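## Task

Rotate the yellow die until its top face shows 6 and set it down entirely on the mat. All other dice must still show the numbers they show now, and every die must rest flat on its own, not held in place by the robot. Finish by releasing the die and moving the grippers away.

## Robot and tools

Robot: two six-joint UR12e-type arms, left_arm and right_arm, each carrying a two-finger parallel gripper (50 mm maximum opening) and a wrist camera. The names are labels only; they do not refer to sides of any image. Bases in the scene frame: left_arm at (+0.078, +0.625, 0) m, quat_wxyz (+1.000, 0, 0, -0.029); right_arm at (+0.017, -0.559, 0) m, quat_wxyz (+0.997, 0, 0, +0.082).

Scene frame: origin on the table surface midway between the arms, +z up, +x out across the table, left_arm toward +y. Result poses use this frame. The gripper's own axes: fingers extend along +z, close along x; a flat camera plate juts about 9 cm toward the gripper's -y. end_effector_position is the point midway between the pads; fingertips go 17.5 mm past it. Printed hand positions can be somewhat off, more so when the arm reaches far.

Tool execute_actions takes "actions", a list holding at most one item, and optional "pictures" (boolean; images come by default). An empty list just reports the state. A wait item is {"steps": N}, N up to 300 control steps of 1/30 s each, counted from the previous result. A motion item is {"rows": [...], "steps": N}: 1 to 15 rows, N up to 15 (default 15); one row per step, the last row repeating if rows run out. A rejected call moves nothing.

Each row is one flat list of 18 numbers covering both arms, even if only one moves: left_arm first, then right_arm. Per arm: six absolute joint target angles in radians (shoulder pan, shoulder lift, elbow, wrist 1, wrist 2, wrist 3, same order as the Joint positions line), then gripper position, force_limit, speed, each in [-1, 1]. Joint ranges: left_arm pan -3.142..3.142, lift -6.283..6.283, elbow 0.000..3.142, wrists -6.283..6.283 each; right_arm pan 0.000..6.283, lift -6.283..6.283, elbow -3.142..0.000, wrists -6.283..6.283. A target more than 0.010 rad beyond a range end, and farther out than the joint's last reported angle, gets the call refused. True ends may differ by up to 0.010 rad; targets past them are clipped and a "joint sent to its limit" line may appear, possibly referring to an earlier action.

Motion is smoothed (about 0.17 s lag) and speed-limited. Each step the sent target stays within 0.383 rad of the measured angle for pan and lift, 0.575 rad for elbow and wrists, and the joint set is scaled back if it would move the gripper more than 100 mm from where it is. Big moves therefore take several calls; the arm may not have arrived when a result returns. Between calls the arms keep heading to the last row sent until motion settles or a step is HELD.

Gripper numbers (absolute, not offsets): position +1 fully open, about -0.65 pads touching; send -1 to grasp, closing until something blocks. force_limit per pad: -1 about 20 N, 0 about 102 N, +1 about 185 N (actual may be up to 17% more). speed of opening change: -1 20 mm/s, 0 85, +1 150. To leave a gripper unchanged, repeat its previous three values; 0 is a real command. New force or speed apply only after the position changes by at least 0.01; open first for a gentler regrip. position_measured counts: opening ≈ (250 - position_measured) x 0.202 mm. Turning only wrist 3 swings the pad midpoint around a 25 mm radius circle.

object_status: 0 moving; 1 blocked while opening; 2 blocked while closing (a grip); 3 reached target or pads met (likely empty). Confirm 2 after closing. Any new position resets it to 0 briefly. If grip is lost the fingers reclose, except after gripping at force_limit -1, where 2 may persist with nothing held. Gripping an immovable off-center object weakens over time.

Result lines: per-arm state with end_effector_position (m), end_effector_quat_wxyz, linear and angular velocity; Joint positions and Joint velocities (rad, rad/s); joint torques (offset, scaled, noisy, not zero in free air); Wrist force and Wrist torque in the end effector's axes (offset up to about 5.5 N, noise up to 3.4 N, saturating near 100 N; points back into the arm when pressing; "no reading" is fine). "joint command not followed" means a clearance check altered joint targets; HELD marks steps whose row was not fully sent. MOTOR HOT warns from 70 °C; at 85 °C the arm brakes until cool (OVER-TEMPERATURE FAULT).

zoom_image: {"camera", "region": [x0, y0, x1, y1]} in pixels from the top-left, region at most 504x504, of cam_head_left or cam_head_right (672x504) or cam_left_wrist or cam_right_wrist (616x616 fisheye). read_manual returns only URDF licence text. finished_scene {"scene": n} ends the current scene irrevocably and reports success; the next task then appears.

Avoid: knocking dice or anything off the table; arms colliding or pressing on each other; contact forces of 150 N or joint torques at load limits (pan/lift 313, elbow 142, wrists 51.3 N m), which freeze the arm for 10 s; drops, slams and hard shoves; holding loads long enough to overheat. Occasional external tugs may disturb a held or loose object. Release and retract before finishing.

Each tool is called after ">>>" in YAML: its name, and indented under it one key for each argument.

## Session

>>> execute_actions:
  actions: []

Scene clock: 0.00 s of 4500.00 s.
left_arm: end_effector_position=(+0.7373, +0.1586, +0.2453) position_measured=3 object_status=3 end_effector_quat_wxyz=(-0.015, +0.989, +0.146, +0.016) end_effector_velocity=(+0.000, +0.000, -0.002) end_effector_angular_velocity=(+0.002, +0.001, -0.002) | right_arm: end_effector_position=(+0.3735, -0.4623, +0.3677) position_measured=3 object_status=3 end_effector_quat_wxyz=(+0.129, +0.310, +0.749, -0.570) end_effector_velocity=(-0.000, -0.000, -0.000) end_effector_angular_velocity=(-0.001, +0.001, +0.000)
Joint positions: left_arm=[-0.804 -1.3    1.707 -1.969 -1.528  0.416] | right_arm=[ 4.026 -1.537 -2.033 -2.373  1.237  0.5  ]
Joint velocities: left_arm=[-0.     0.002 -0.     0.     0.001  0.002] | right_arm=[ 0.     0.    -0.001  0.     0.    -0.001]
Joint torques (N m, as the arm reports them, + toward a larger angle): no reading
Motor temperatures (°C, as the motors report them): left_arm=[27 32 32 39 36 41] | right_arm=[32 31 32 34 39 36]
Wrist force (N, on the end effector, along its own x y z axes, offset not removed): no reading
Wrist torque (N m, same axes, about the end effector's origin, offset not removed): no reading

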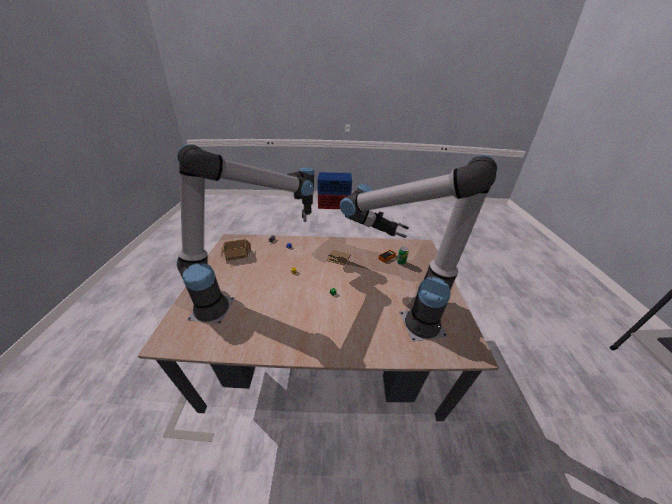

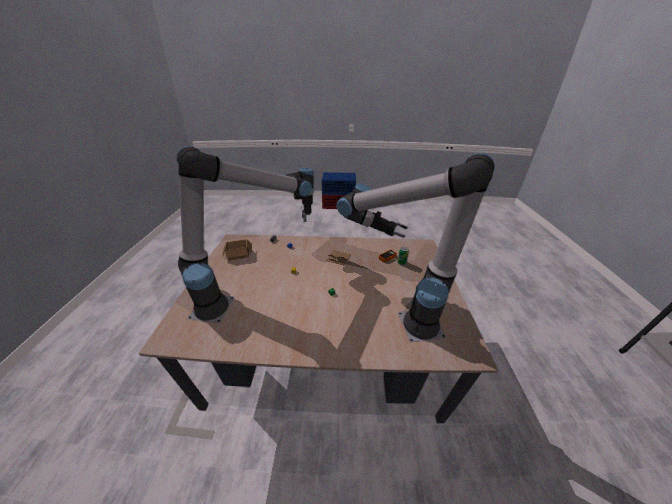

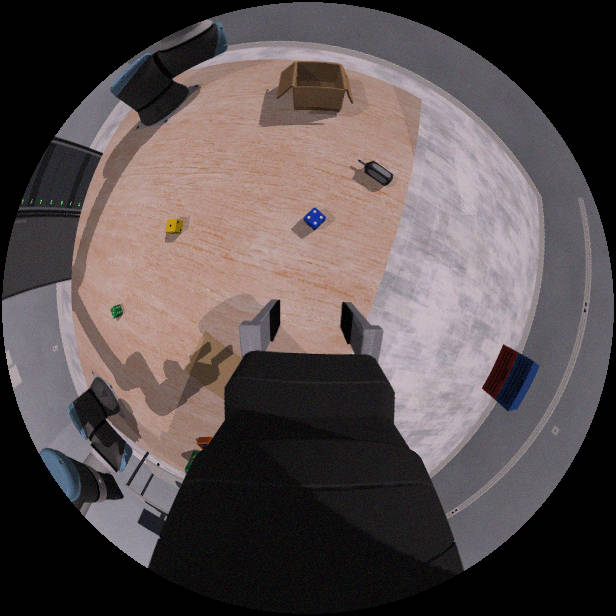

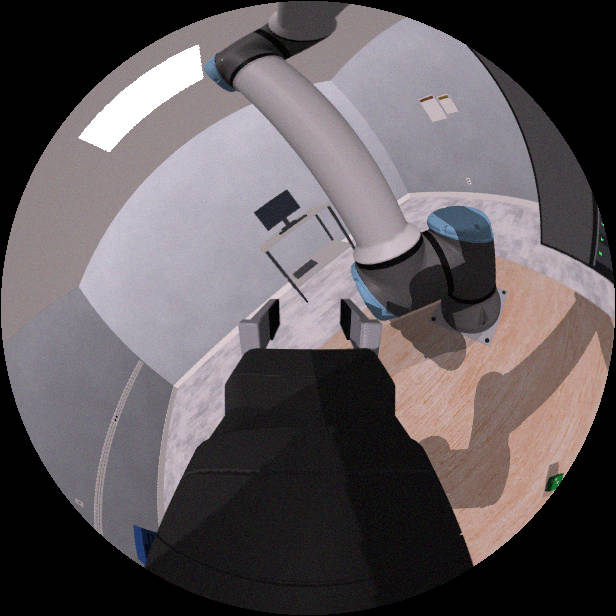

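>>> zoom_image:
  camera: "cam_left_wrist"
  region: [150, 205, 200, 245]

>>> zoom_image:
  camera: "cam_head_left"
  region: [275, 255, 315, 285]

>>> zoom_image:
  camera: "cam_head_left"
  region: [210, 170, 430, 320]

Region (150, 205, 200, 245) of cam_left_wrist's 616x616 image, scaled by 10.080, with more detail than that image has; it fills the top 403 rows of this view, and the rest is white.

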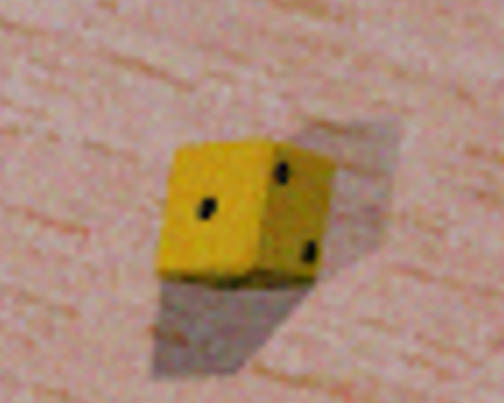

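Region (275, 255, 315, 285) of cam_head_left's 672x504 image, scaled by 12.600, with more detail than that image has; it fills the top 378 rows of this view, and the rest is white.

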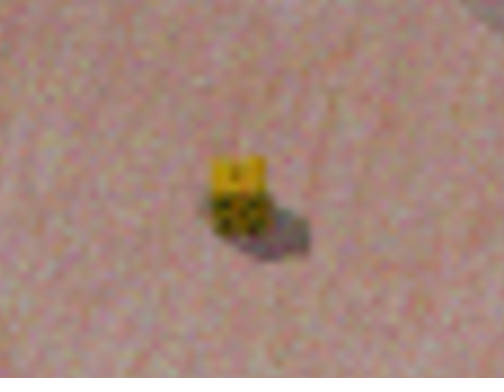

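Region (210, 170, 430, 320) of cam_head_left's 672x504 image, scaled by 2.291, with more detail than that image has; it fills the top 344 rows of this view, and the rest is white.

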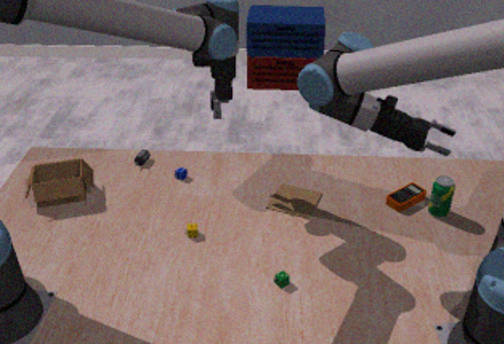

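>>> execute_actions:
  actions:
    - {"rows":[[-0.95,-1.26,1.75,-1.6,-1.571,0.15,1,-0.3,0,3.2,-1.537,-2.033,-2.373,1.237,0.5,1,0,0]],"steps":12}
  pictures: false

>>> execute_actions:
  actions:
    - {"rows":[[-1.183,-1.0923,1.8077,-1.5008,-1.571,0,1,-0.3,0,3.2,-1.537,-2.033,-2.373,1.237,0.5,1,0,0]],"steps":15}
  pictures: false

>>> execute_actions:
  actions:
    - {"steps":20}

>>> zoom_image:
  camera: "cam_left_wrist"
  region: [240, 260, 390, 360]

Scene clock: 80.13 s of 4500.00 s.
left_arm: end_effector_position=(+0.5852, +0.1711, +0.1863) position_measured=3 object_status=3 end_effector_quat_wxyz=(-0.195, +0.958, +0.195, -0.075) end_effector_velocity=(-0.141, +0.041, -0.023) end_effector_angular_velocity=(+0.397, +0.173, +0.113) | right_arm: end_effector_position=(+0.3798, -0.6266, +0.3676) position_measured=3 object_status=3 end_effector_quat_wxyz=(-0.001, +0.469, +0.661, -0.585) end_effector_velocity=(-0.100, -0.532, -0.000) end_effector_angular_velocity=(-0.001, +0.001, -1.466)
Joint positions: left_arm=[-0.938 -1.263  1.747 -1.635 -1.568  0.173] | right_arm=[ 3.577 -1.537 -2.033 -2.373  1.237  0.5  ]
Joint velocities: left_arm=[-0.123  0.032  0.031  0.365 -0.032 -0.245] | right_arm=[-1.465 -0.001 -0.    -0.001  0.001  0.   ]
Joint torques (N m, as the arm reports them, + toward a larger angle): left_arm=[  5.95 -62.55 -36.51  -1.61  -2.74  -0.34] | right_arm=[-27.14  49.45  30.81  -3.75   3.86   4.41]
Motor temperatures (°C, as the motors report them): left_arm=[27 32 32 39 36 41] | right_arm=[32 31 32 34 39 36]
Wrist force (N, on the end effector, along its own x y z axes, offset not removed): left_arm=[-3.1 1.6 0.5] | right_arm=[1.8 1.4 -3.6]
Wrist torque (N m, same axes, about the end effector's origin, offset not removed): left_arm=[0.25 0.71 -0.10] | right_arm=[0.13 -0.27 -0.19]
Steps of this call (steps 1 to 90: nothing new was sent; then 76.73 s passed at rest; steps 91 to 102: all 12 steps of this action). Readings (joint positions | what the end effector reports):
91: left_arm=[-0.804 -1.300 1.707 -1.969 -1.528 0.416] | right_arm=[4.026 -1.537 -2.033 -2.373 1.237 0.500] | left_arm position_measured=3 object_status=3 | right_arm position_measured=3 object_status=3
92: left_arm=[-0.809 -1.298 1.710 -1.964 -1.531 0.410] | right_arm=[4.020 -1.537 -2.033 -2.373 1.237 0.500] | left_arm position_measured=3 object_status=3 | right_arm position_measured=3 object_status=3
94: left_arm=[-0.842 -1.288 1.720 -1.903 -1.541 0.359] | right_arm=[3.967 -1.537 -2.033 -2.373 1.237 0.500] | left_arm position_measured=3 object_status=3 | right_arm position_measured=3 object_status=3
98: left_arm=[-0.904 -1.272 1.737 -1.737 -1.558 0.242] | right_arm=[3.775 -1.537 -2.033 -2.373 1.237 0.500] | left_arm position_measured=3 object_status=3 | right_arm position_measured=3 object_status=3
102: the state above

Scene clock: 80.63 s of 4500.00 s.
left_arm: end_effector_position=(+0.4320, +0.1432, +0.0740) position_measured=3 object_status=3 end_effector_quat_wxyz=(-0.372, +0.913, +0.153, -0.065) end_effector_velocity=(-0.053, -0.003, -0.033) end_effector_angular_velocity=(+0.122, +0.003, -0.048) | right_arm: end_effector_position=(+0.3299, -0.7544, +0.3676) position_measured=3 object_status=3 end_effector_quat_wxyz=(-0.110, +0.584, +0.563, -0.575) end_effector_velocity=(-0.008, -0.013, -0.000) end_effector_angular_velocity=(-0.000, +0.001, -0.041)
Joint positions: left_arm=[-1.175 -1.098  1.806 -1.505 -1.571  0.005] | right_arm=[ 3.204 -1.537 -2.033 -2.373  1.237  0.5  ]
Joint velocities: left_arm=[-0.087  0.058  0.019  0.039 -0.    -0.054] | right_arm=[-0.042 -0.001 -0.    -0.    -0.    -0.   ]
Joint torques (N m, as the arm reports them, + toward a larger angle): left_arm=[ -0.19 -73.76 -25.63   2.08  -3.66  -1.86] | right_arm=[-6.42 32.62 42.62 -1.    3.04  4.49]
Motor temperatures (°C, as the motors report them): left_arm=[27 32 32 39 36 41] | right_arm=[32 31 32 34 39 36]
Wrist force (N, on the end effector, along its own x y z axes, offset not removed): left_arm=[-0.5 1.9 -0.6] | right_arm=[1.0 0.5 -1.6]
Wrist torque (N m, same axes, about the end effector's origin, offset not removed): left_arm=[0.36 0.06 -0.01] | right_arm=[0.03 -0.04 -0.19]
Steps of this call (steps 1 to 15: all 15 steps of this action). Readings (joint positions | what the end effector reports):
1: left_arm=[-0.942 -1.262 1.748 -1.624 -1.569 0.166] | right_arm=[3.528 -1.537 -2.033 -2.373 1.237 0.500] | left_arm position_measured=3 object_status=3 | right_arm position_measured=3 object_status=3
2: left_arm=[-0.950 -1.256 1.751 -1.614 -1.569 0.156] | right_arm=[3.479 -1.537 -2.033 -2.373 1.237 0.500] | left_arm position_measured=3 object_status=3 | right_arm position_measured=3 object_status=3
4: left_arm=[-0.996 -1.222 1.764 -1.589 -1.570 0.123] | right_arm=[3.380 -1.537 -2.033 -2.373 1.237 0.500] | left_arm position_measured=3 object_status=3 | right_arm position_measured=3 object_status=3
8: left_arm=[-1.092 -1.154 1.787 -1.543 -1.570 0.059] | right_arm=[3.247 -1.537 -2.033 -2.373 1.237 0.500] | left_arm position_measured=3 object_status=3 | right_arm position_measured=3 object_status=3
15: the state above

Scene clock: 81.30 s of 4500.00 s.
left_arm: end_effector_position=(+0.4269, +0.1429, +0.0708) position_measured=3 object_status=3 end_effector_quat_wxyz=(-0.377, +0.911, +0.152, -0.063) end_effector_velocity=(-0.000, +0.000, -0.000) end_effector_angular_velocity=(+0.001, +0.000, +0.000) | right_arm: end_effector_position=(+0.3291, -0.7556, +0.3676) position_measured=3 object_status=3 end_effector_quat_wxyz=(-0.111, +0.585, +0.562, -0.575) end_effector_velocity=(+0.000, +0.000, +0.000) end_effector_angular_velocity=(+0.000, -0.001, -0.000)
Joint positions: left_arm=[-1.183 -1.092  1.808 -1.501 -1.571  0.   ] | right_arm=[ 3.2   -1.537 -2.033 -2.373  1.237  0.5  ]
Joint velocities: left_arm=[-0.     0.001 -0.     0.     0.    -0.   ] | right_arm=[-0.  0.  0.  0.  0.  0.]
Joint torques (N m, as the arm reports them, + toward a larger angle): left_arm=[-11.63 -64.45 -24.96   2.55  -3.98  -1.48] | right_arm=[-12.42  24.    51.26   0.75   2.13   4.55]
Motor temperatures (°C, as the motors report them): left_arm=[27 32 32 39 36 41] | right_arm=[32 31 32 34 39 36]
Wrist force (N, on the end effector, along its own x y z axes, offset not removed): left_arm=[3.8 1.2 1.3] | right_arm=[-0.5 0.6 -1.6]
Wrist torque (N m, same axes, about the end effector's origin, offset not removed): left_arm=[0.11 -0.69 -0.10] | right_arm=[0.12 0.15 -0.09]
Steps of this call (steps 1 to 15: the robot went on to your last target; steps 16 to 20: nothing new was sent). Readings (joint positions | what the end effector reports):
1: left_arm=[-1.177 -1.096 1.806 -1.503 -1.571 0.004] | right_arm=[3.203 -1.537 -2.033 -2.373 1.237 0.500] | left_arm position_measured=3 object_status=3 | right_arm position_measured=3 object_status=3
2: left_arm=[-1.179 -1.095 1.807 -1.503 -1.571 0.003] | right_arm=[3.202 -1.537 -2.033 -2.373 1.237 0.500] | left_arm position_measured=3 object_status=3 | right_arm position_measured=3 object_status=3
4: left_arm=[-1.181 -1.094 1.807 -1.502 -1.571 0.001] | right_arm=[3.201 -1.537 -2.033 -2.373 1.237 0.500] | left_arm position_measured=3 object_status=3 | right_arm position_measured=3 object_status=3
8: left_arm=[-1.182 -1.093 1.808 -1.501 -1.571 0.000] | right_arm=[3.200 -1.537 -2.033 -2.373 1.237 0.500] | left_arm position_measured=3 object_status=3 | right_arm position_measured=3 object_status=3
20: the state above
All arms were judged still, so your last target was given up. Only a new action makes them travel on or press farther. Fingers that are still opening or closing keep moving.

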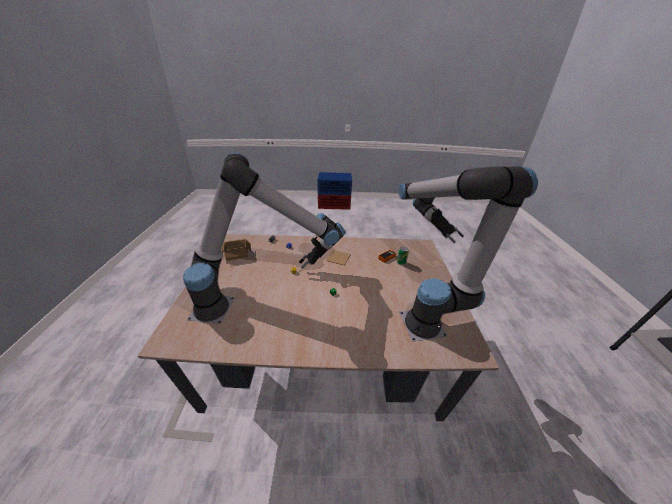

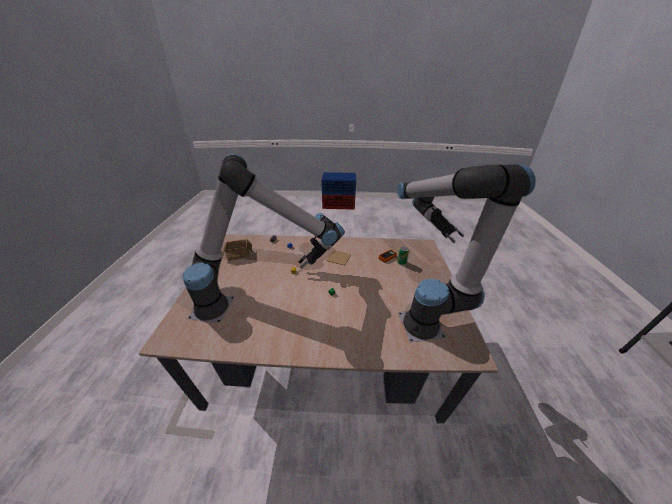

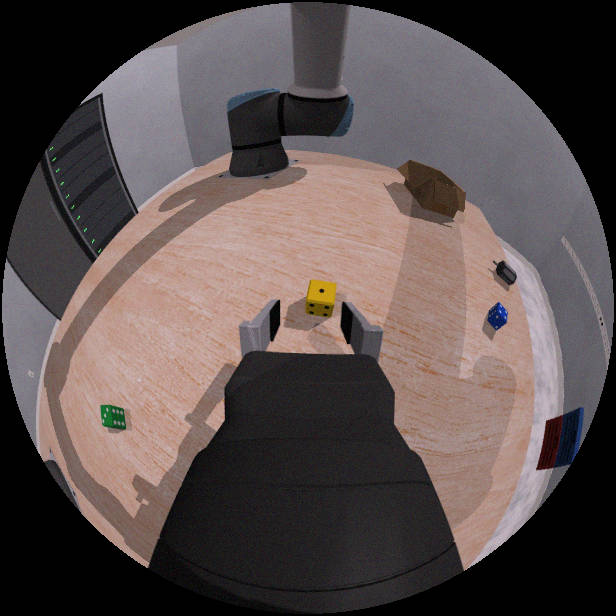

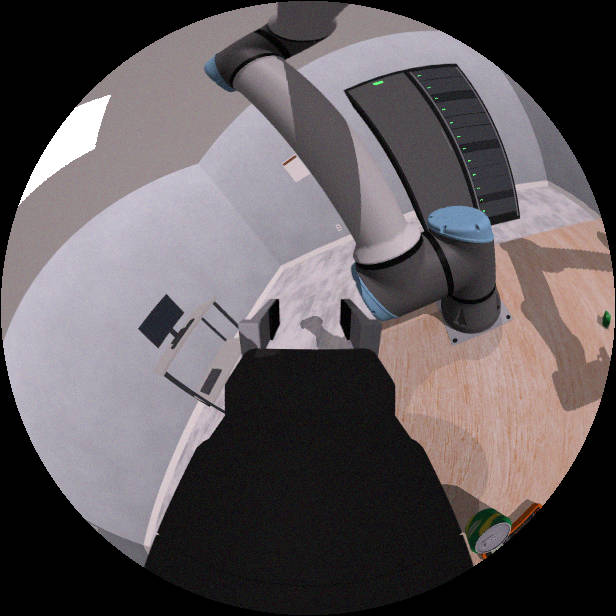

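Region (240, 260, 390, 360) of cam_left_wrist's 616x616 image, scaled by 3.360, with more detail than that image has.

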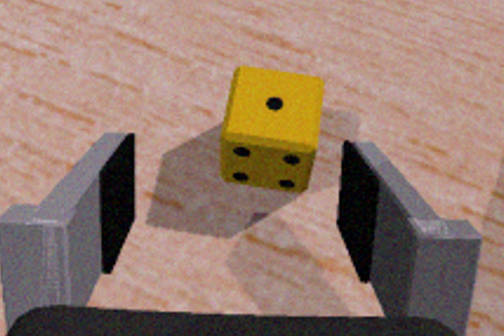

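>>> execute_actions:
  actions:
    - {"rows":[[-1.19,-1.095,1.83,-1.521,-1.55,0.02,1,-0.3,0,3.2,-1.537,-2.033,-2.373,1.237,0.5,1,0,0],[-1.197,-1.098,1.86,-1.548,-1.53,0.04,1,-0.3,0,3.2,-1.537,-2.033,-2.373,1.237,0.5,1,0,0],[-1.202,-1.101,1.89,-1.576,-1.516,0.055,1,-0.3,0,3.2,-1.537,-2.033,-2.373,1.237,0.5,1,0,0],[-1.2021,-1.1036,1.9149,-1.5982,-1.516,0.055,1,-0.3,0,3.2,-1.537,-2.033,-2.373,1.237,0.5,1,0,0]],"steps":15}
  pictures: false

>>> execute_actions:
  actions:
    - {"steps":10}

>>> zoom_image:
  camera: "cam_left_wrist"
  region: [240, 260, 390, 360]

>>> zoom_image:
  camera: "cam_head_left"
  region: [270, 230, 370, 300]

Scene clock: 125.27 s of 4500.00 s.
left_arm: end_effector_position=(+0.4216, +0.1821, +0.0352) position_measured=3 object_status=3 end_effector_quat_wxyz=(-0.380, +0.918, +0.108, -0.045) end_effector_velocity=(-0.002, +0.008, -0.007) end_effector_angular_velocity=(+0.002, -0.000, -0.012) | right_arm: end_effector_position=(+0.3291, -0.7556, +0.3676) position_measured=3 object_status=3 end_effector_quat_wxyz=(-0.111, +0.585, +0.562, -0.575) end_effector_velocity=(+0.001, +0.000, +0.000) end_effector_angular_velocity=(+0.000, +0.000, -0.000)
Joint positions: left_arm=[-1.202 -1.103  1.913 -1.596 -1.517  0.054] | right_arm=[ 3.2   -1.537 -2.033 -2.373  1.237  0.5  ]
Joint velocities: left_arm=[-0.003 -0.001  0.021 -0.018  0.007  0.006] | right_arm=[-0.    -0.001  0.001 -0.     0.    -0.   ]
Joint torques (N m, as the arm reports them, + toward a larger angle): left_arm=[ -9.48 -78.55 -24.89  -5.05   3.98   3.27] | right_arm=[-10.23  26.95  51.57   0.04  -4.47   4.55]
Motor temperatures (°C, as the motors report them): left_arm=[27 32 32 39 36 41] | right_arm=[32 31 32 34 39 36]
Wrist force (N, on the end effector, along its own x y z axes, offset not removed): left_arm=[1.7 0.0 -1.2] | right_arm=[0.3 -0.1 -2.2]
Wrist torque (N m, same axes, about the end effector's origin, offset not removed): left_arm=[0.04 -0.39 -0.06] | right_arm=[-0.01 0.05 -0.10]
Steps of this call (steps 1 to 90: nothing new was sent; then 40.47 s passed at rest; steps 91 to 105: all 15 steps of this action). Readings (joint positions | what the end effector reports):
91: left_arm=[-1.183 -1.092 1.808 -1.501 -1.571 0.000] | right_arm=[3.200 -1.537 -2.033 -2.373 1.237 0.500] | left_arm position_measured=3 object_status=3 | right_arm position_measured=3 object_status=3
92: left_arm=[-1.184 -1.093 1.811 -1.503 -1.568 0.003] | right_arm=[3.200 -1.537 -2.033 -2.373 1.237 0.500] | left_arm position_measured=3 object_status=3 | right_arm position_measured=3 object_status=3
94: left_arm=[-1.190 -1.095 1.832 -1.523 -1.551 0.019] | right_arm=[3.200 -1.537 -2.033 -2.373 1.237 0.500] | left_arm position_measured=3 object_status=3 | right_arm position_measured=3 object_status=3
98: left_arm=[-1.199 -1.101 1.892 -1.577 -1.525 0.046] | right_arm=[3.200 -1.537 -2.033 -2.373 1.237 0.500] | left_arm position_measured=3 object_status=3 | right_arm position_measured=3 object_status=3
105: the state above

Scene clock: 125.60 s of 4500.00 s.
left_arm: end_effector_position=(+0.4214, +0.1829, +0.0345) position_measured=3 object_status=3 end_effector_quat_wxyz=(-0.380, +0.918, +0.107, -0.045) end_effector_velocity=(-0.000, +0.000, -0.000) end_effector_angular_velocity=(-0.000, +0.001, -0.000) | right_arm: end_effector_position=(+0.3291, -0.7556, +0.3676) position_measured=3 object_status=3 end_effector_quat_wxyz=(-0.111, +0.585, +0.562, -0.575) end_effector_velocity=(+0.000, -0.000, -0.000) end_effector_angular_velocity=(-0.000, +0.000, -0.000)
Joint positions: left_arm=[-1.202 -1.104  1.915 -1.598 -1.516  0.055] | right_arm=[ 3.2   -1.537 -2.033 -2.373  1.237  0.5  ]
Joint velocities: left_arm=[-0.    -0.     0.001 -0.    -0.     0.001] | right_arm=[-0.    -0.001  0.     0.     0.     0.   ]
Joint torques (N m, as the arm reports them, + toward a larger angle): left_arm=[-10.5  -78.52 -21.25  -4.49   4.11   2.39] | right_arm=[-11.93  26.68  51.29   0.67  -4.4    5.01]
Motor temperatures (°C, as the motors report them): left_arm=[27 32 32 39 36 41] | right_arm=[32 31 32 34 39 36]
Wrist force (N, on the end effector, along its own x y z axes, offset not removed): left_arm=[3.6 -0.7 -0.8] | right_arm=[1.5 -0.9 -1.3]
Wrist torque (N m, same axes, about the end effector's origin, offset not removed): left_arm=[-0.10 -0.64 -0.06] | right_arm=[-0.09 -0.13 -0.16]
Steps of this call (steps 1 to 10: the robot went on to your last target). Readings (joint positions | what the end effector reports):
1: left_arm=[-1.202 -1.103 1.913 -1.597 -1.517 0.054] | right_arm=[3.200 -1.537 -2.033 -2.373 1.237 0.500] | left_arm position_measured=3 object_status=3 | right_arm position_measured=3 object_status=3
2: left_arm=[-1.202 -1.104 1.914 -1.597 -1.516 0.055] | right_arm=[3.200 -1.537 -2.033 -2.373 1.237 0.500] | left_arm position_measured=3 object_status=3 | right_arm position_measured=3 object_status=3
4: left_arm=[-1.202 -1.104 1.914 -1.598 -1.516 0.055] | right_arm=[3.200 -1.537 -2.033 -2.373 1.237 0.500] | left_arm position_measured=3 object_status=3 | right_arm position_measured=3 object_status=3
8: left_arm=[-1.202 -1.104 1.915 -1.598 -1.516 0.055] | right_arm=[3.200 -1.537 -2.033 -2.373 1.237 0.500] | left_arm position_measured=3 object_status=3 | right_arm position_measured=3 object_status=3
10: the state above

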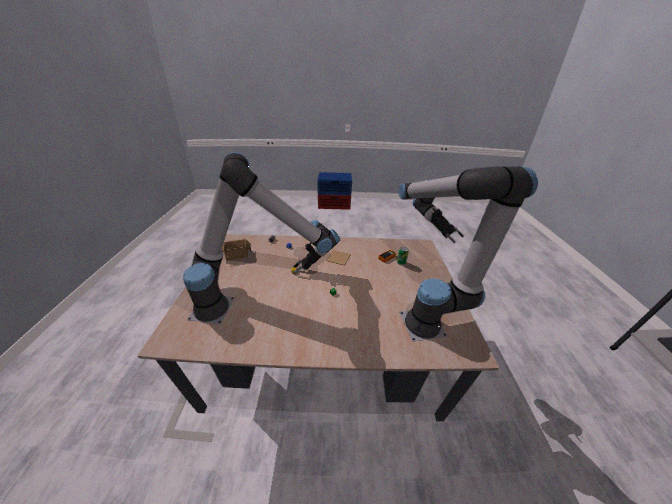

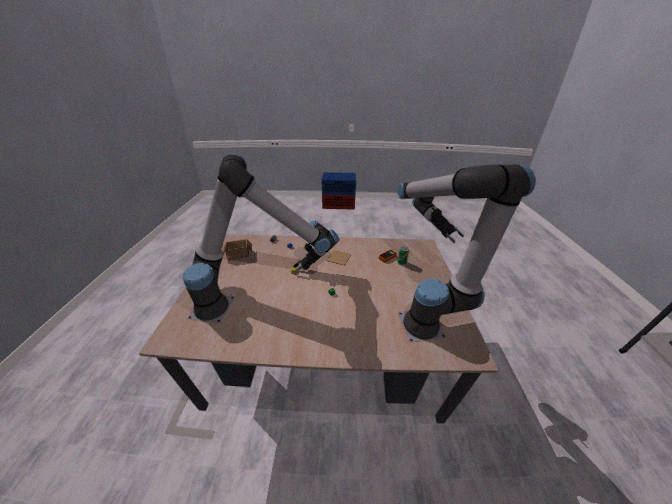

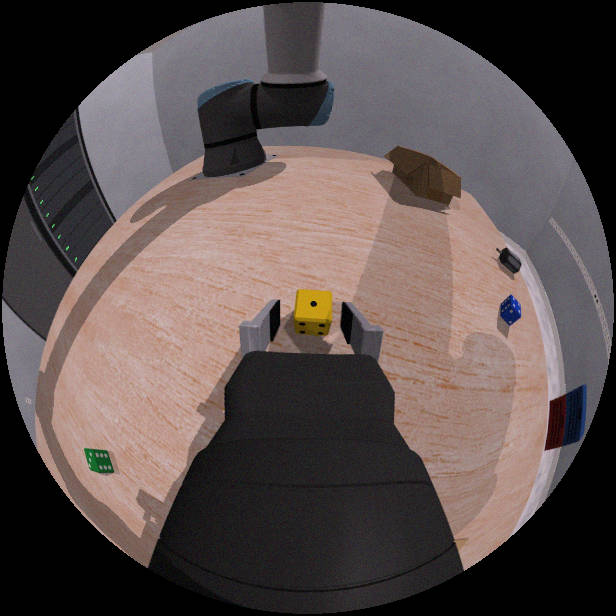

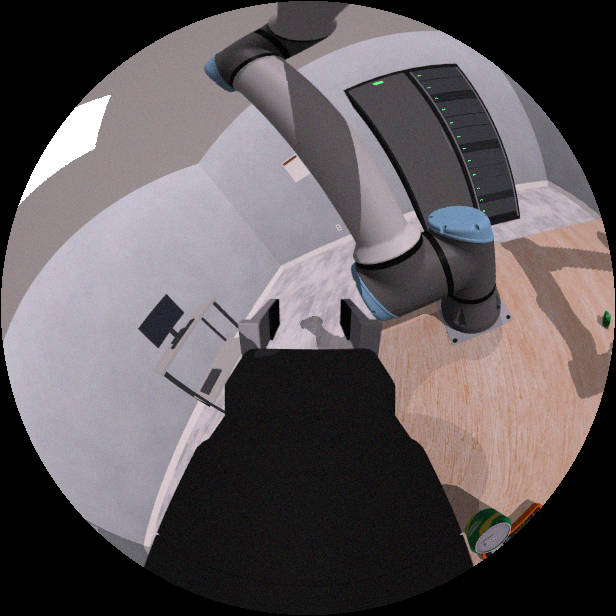

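Region (240, 260, 390, 360) of cam_left_wrist's 616x616 image, scaled by 3.360, with more detail than that image has.

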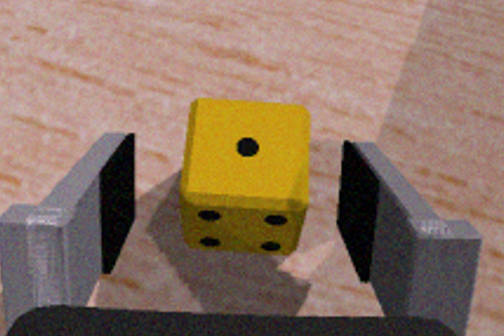

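Region (270, 230, 370, 300) of cam_head_left's 672x504 image, scaled by 5.040, with more detail than that image has; it fills the top 353 rows of this view, and the rest is white.

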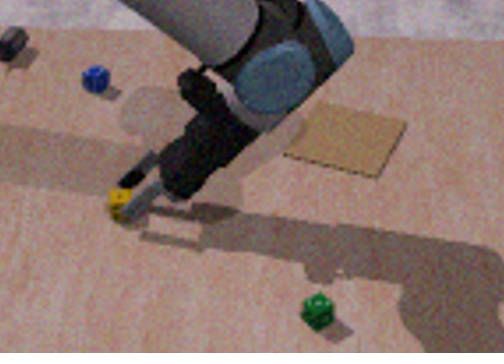

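>>> execute_actions:
  actions:
    - {"rows":[[-1.2,-1.1033,1.921,-1.6045,-1.516,0.055,1,-0.3,0,3.2,-1.537,-2.033,-2.373,1.237,0.5,1,0,0],[-1.1986,-1.103,1.929,-1.613,-1.516,0.055,1,-0.3,0,3.2,-1.537,-2.033,-2.373,1.237,0.5,1,0,0],[-1.1986,-1.1027,1.938,-1.6222,-1.516,0.055,1,-0.3,0,3.2,-1.537,-2.033,-2.373,1.237,0.5,1,0,0]],"steps":13}
  pictures: false

>>> execute_actions:
  actions:
    - {"rows":[[-1.1986,-1.1027,1.938,-1.6222,-1.516,0.055,-1,-0.3,0,3.2,-1.537,-2.033,-2.373,1.237,0.5,1,0,0]],"steps":15}
  pictures: false

>>> execute_actions:
  actions:
    - {"steps":4}

>>> zoom_image:
  camera: "cam_left_wrist"
  region: [240, 260, 390, 360]

Scene clock: 142.33 s of 4500.00 s.
left_arm: end_effector_position=(+0.4201, +0.1929, +0.0252) position_measured=3 object_status=3 end_effector_quat_wxyz=(-0.380, +0.917, +0.109, -0.045) end_effector_velocity=(-0.000, +0.002, -0.002) end_effector_angular_velocity=(-0.003, -0.001, +0.001) | right_arm: end_effector_position=(+0.3291, -0.7556, +0.3676) position_measured=3 object_status=3 end_effector_quat_wxyz=(-0.111, +0.585, +0.562, -0.575) end_effector_velocity=(-0.000, -0.000, +0.000) end_effector_angular_velocity=(+0.000, +0.000, +0.000)
Joint positions: left_arm=[-1.199 -1.103  1.937 -1.621 -1.516  0.055] | right_arm=[ 3.2   -1.537 -2.033 -2.373  1.237  0.5  ]
Joint velocities: left_arm=[ 0.001 -0.001  0.006 -0.008 -0.001 -0.   ] | right_arm=[-0.     0.001 -0.    -0.001 -0.    -0.   ]
Joint torques (N m, as the arm reports them, + toward a larger angle): left_arm=[  7.16 -63.4  -22.21  -4.73   3.47   2.07] | right_arm=[-8.39 26.83 50.44  0.15 -4.42  4.6 ]
Motor temperatures (°C, as the motors report them): left_arm=[27 32 32 39 36 41] | right_arm=[32 31 32 34 39 36]
Wrist force (N, on the end effector, along its own x y z axes, offset not removed): left_arm=[4.2 0.6 -5.2] | right_arm=[0.2 0.8 -2.1]
Wrist torque (N m, same axes, about the end effector's origin, offset not removed): left_arm=[-0.02 -0.65 -0.08] | right_arm=[0.14 0.07 -0.07]
Steps of this call (steps 1 to 15: the robot went on to your last target; steps 16 to 90: nothing new was sent; then 13.30 s passed at rest; steps 91 to 103: all 13 steps of this action). Readings (joint positions | what the end effector reports):
91: left_arm=[-1.202 -1.104 1.915 -1.598 -1.516 0.055] | right_arm=[3.200 -1.537 -2.033 -2.373 1.237 0.500] | left_arm position_measured=3 object_status=3 | right_arm position_measured=3 object_status=3
92: left_arm=[-1.202 -1.104 1.916 -1.599 -1.516 0.055] | right_arm=[3.200 -1.537 -2.033 -2.373 1.237 0.500] | left_arm position_measured=3 object_status=3 | right_arm position_measured=3 object_status=3
94: left_arm=[-1.201 -1.103 1.922 -1.606 -1.516 0.055] | right_arm=[3.200 -1.537 -2.033 -2.373 1.237 0.500] | left_arm position_measured=3 object_status=3 | right_arm position_measured=3 object_status=3
98: left_arm=[-1.199 -1.103 1.934 -1.618 -1.516 0.055] | right_arm=[3.200 -1.537 -2.033 -2.373 1.237 0.500] | left_arm position_measured=3 object_status=3 | right_arm position_measured=3 object_status=3
103: the state above

Scene clock: 142.83 s of 4500.00 s.
left_arm: end_effector_position=(+0.4200, +0.1932, +0.0249) position_measured=108 object_status=2 end_effector_quat_wxyz=(-0.380, +0.917, +0.109, -0.045) end_effector_velocity=(-0.001, +0.001, -0.001) end_effector_angular_velocity=(+0.004, +0.001, +0.001) | right_arm: end_effector_position=(+0.3291, -0.7556, +0.3676) position_measured=3 object_status=3 end_effector_quat_wxyz=(-0.111, +0.585, +0.562, -0.575) end_effector_velocity=(+0.000, +0.000, -0.000) end_effector_angular_velocity=(+0.000, +0.001, -0.000)
Joint positions: left_arm=[-1.199 -1.103  1.938 -1.622 -1.516  0.055] | right_arm=[ 3.2   -1.537 -2.033 -2.373  1.237  0.5  ]
Joint velocities: left_arm=[ 0.     0.002  0.002  0.    -0.    -0.001] | right_arm=[-0.    -0.001  0.001 -0.     0.    -0.   ]
Joint torques (N m, as the arm reports them, + toward a larger angle): left_arm=[ 10.56 -60.23 -19.43  -4.59   3.39   2.39] | right_arm=[-12.62  25.78  49.54  -0.11  -4.27   4.29]
Motor temperatures (°C, as the motors report them): left_arm=[27 32 32 39 36 41] | right_arm=[32 31 32 34 39 36]
Wrist force (N, on the end effector, along its own x y z axes, offset not removed): left_arm=[1.2 0.5 -0.1] | right_arm=[0.6 -0.4 -2.1]
Wrist torque (N m, same axes, about the end effector's origin, offset not removed): left_arm=[0.15 -0.29 -0.18] | right_arm=[-0.07 -0.05 -0.19]
Steps of this call (steps 1 to 15: all 15 steps of this action). Readings (joint positions | what the end effector reports):
1: left_arm=[-1.199 -1.103 1.938 -1.622 -1.516 0.055] | right_arm=[3.200 -1.537 -2.033 -2.373 1.237 0.500] | left_arm position_measured=7 object_status=0 | right_arm position_measured=3 object_status=3
2: left_arm=[-1.199 -1.103 1.938 -1.622 -1.516 0.055] | right_arm=[3.200 -1.537 -2.033 -2.373 1.237 0.500] | left_arm position_measured=21 object_status=0 | right_arm position_measured=3 object_status=3
4: left_arm=[-1.199 -1.103 1.938 -1.622 -1.516 0.055] | right_arm=[3.200 -1.537 -2.033 -2.373 1.237 0.500] | left_arm position_measured=50 object_status=0 | right_arm position_measured=3 object_status=3
8: left_arm=[-1.199 -1.103 1.938 -1.622 -1.516 0.055] | right_arm=[3.200 -1.537 -2.033 -2.373 1.237 0.500] | left_arm position_measured=105 object_status=0 | right_arm position_measured=3 object_status=3
15: the state above

Scene clock: 142.97 s of 4500.00 s.
left_arm: end_effector_position=(+0.4200, +0.1933, +0.0249) position_measured=108 object_status=2 end_effector_quat_wxyz=(-0.380, +0.917, +0.109, -0.045) end_effector_velocity=(-0.000, -0.000, -0.000) end_effector_angular_velocity=(+0.000, -0.001, +0.001) | right_arm: end_effector_position=(+0.3291, -0.7556, +0.3676) position_measured=3 object_status=3 end_effector_quat_wxyz=(-0.111, +0.585, +0.562, -0.575) end_effector_velocity=(-0.000, -0.000, +0.000) end_effector_angular_velocity=(+0.001, -0.001, +0.000)
Joint positions: left_arm=[-1.199 -1.103  1.938 -1.622 -1.516  0.055] | right_arm=[ 3.2   -1.537 -2.033 -2.373  1.237  0.5  ]
Joint velocities: left_arm=[-0.     0.001 -0.     0.    -0.    -0.002] | right_arm=[-0.     0.001 -0.     0.    -0.    -0.   ]
Joint torques (N m, as the arm reports them, + toward a larger angle): left_arm=[  9.62 -60.96 -19.33  -4.41   3.59   2.48] | right_arm=[-8.41 26.24 49.86  0.49 -4.19  4.32]
Motor temperatures (°C, as the motors report them): left_arm=[27 32 32 39 36 41] | right_arm=[32 31 32 34 39 36]
Wrist force (N, on the end effector, along its own x y z axes, offset not removed): left_arm=[1.3 -3.0 -1.4] | right_arm=[3.8 1.6 -2.8]
Wrist torque (N m, same axes, about the end effector's origin, offset not removed): left_arm=[-0.37 -0.33 0.01] | right_arm=[0.31 -0.62 -0.29]
Steps of this call (steps 1 to 4: the robot went on to your last target). Readings (joint positions | what the end effector reports):
1: left_arm=[-1.199 -1.103 1.938 -1.622 -1.516 0.055] | right_arm=[3.200 -1.537 -2.033 -2.373 1.237 0.500] | left_arm position_measured=108 object_status=2 | right_arm position_measured=3 object_status=3
2: left_arm=[-1.199 -1.103 1.938 -1.622 -1.516 0.055] | right_arm=[3.200 -1.537 -2.033 -2.373 1.237 0.500] | left_arm position_measured=108 object_status=2 | right_arm position_measured=3 object_status=3
4: the state above

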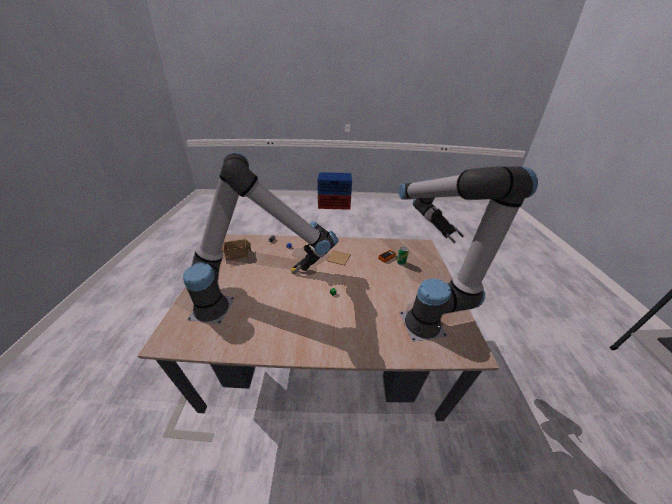

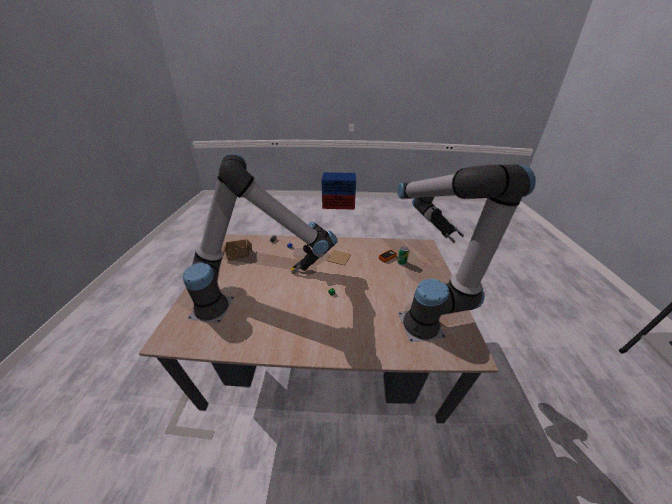

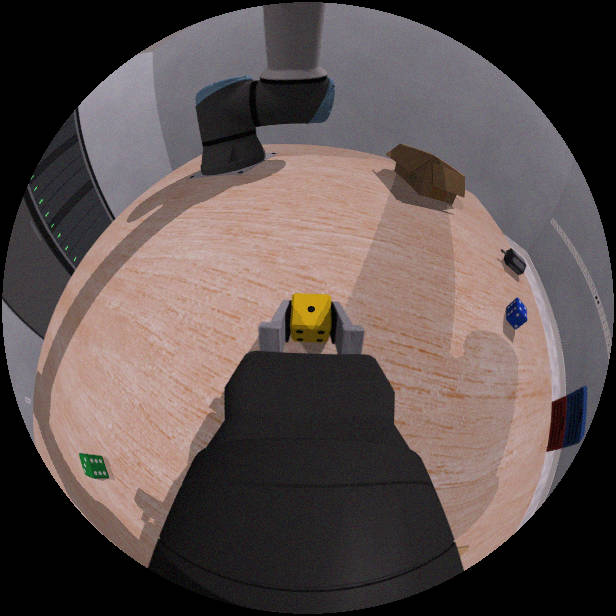

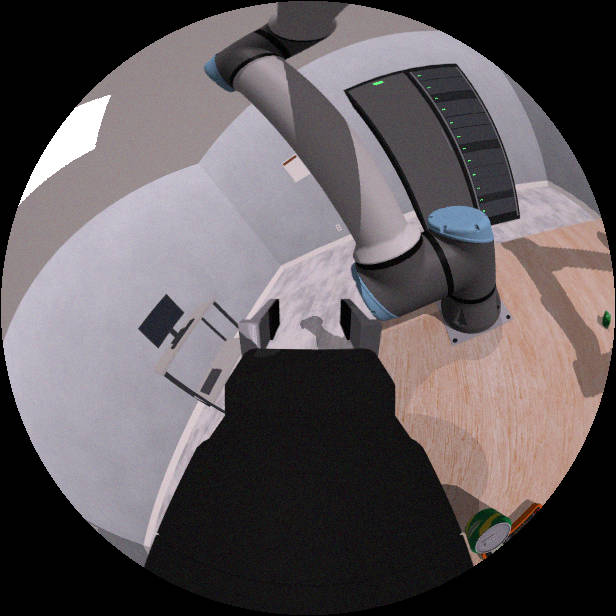

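Region (240, 260, 390, 360) of cam_left_wrist's 616x616 image, scaled by 3.360, with more detail than that image has.

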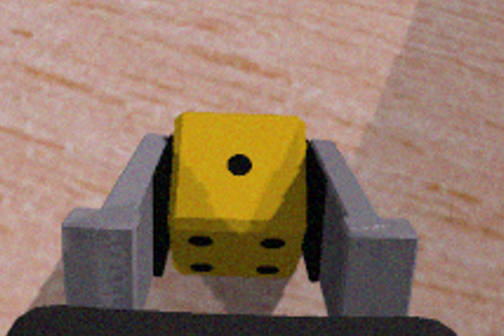

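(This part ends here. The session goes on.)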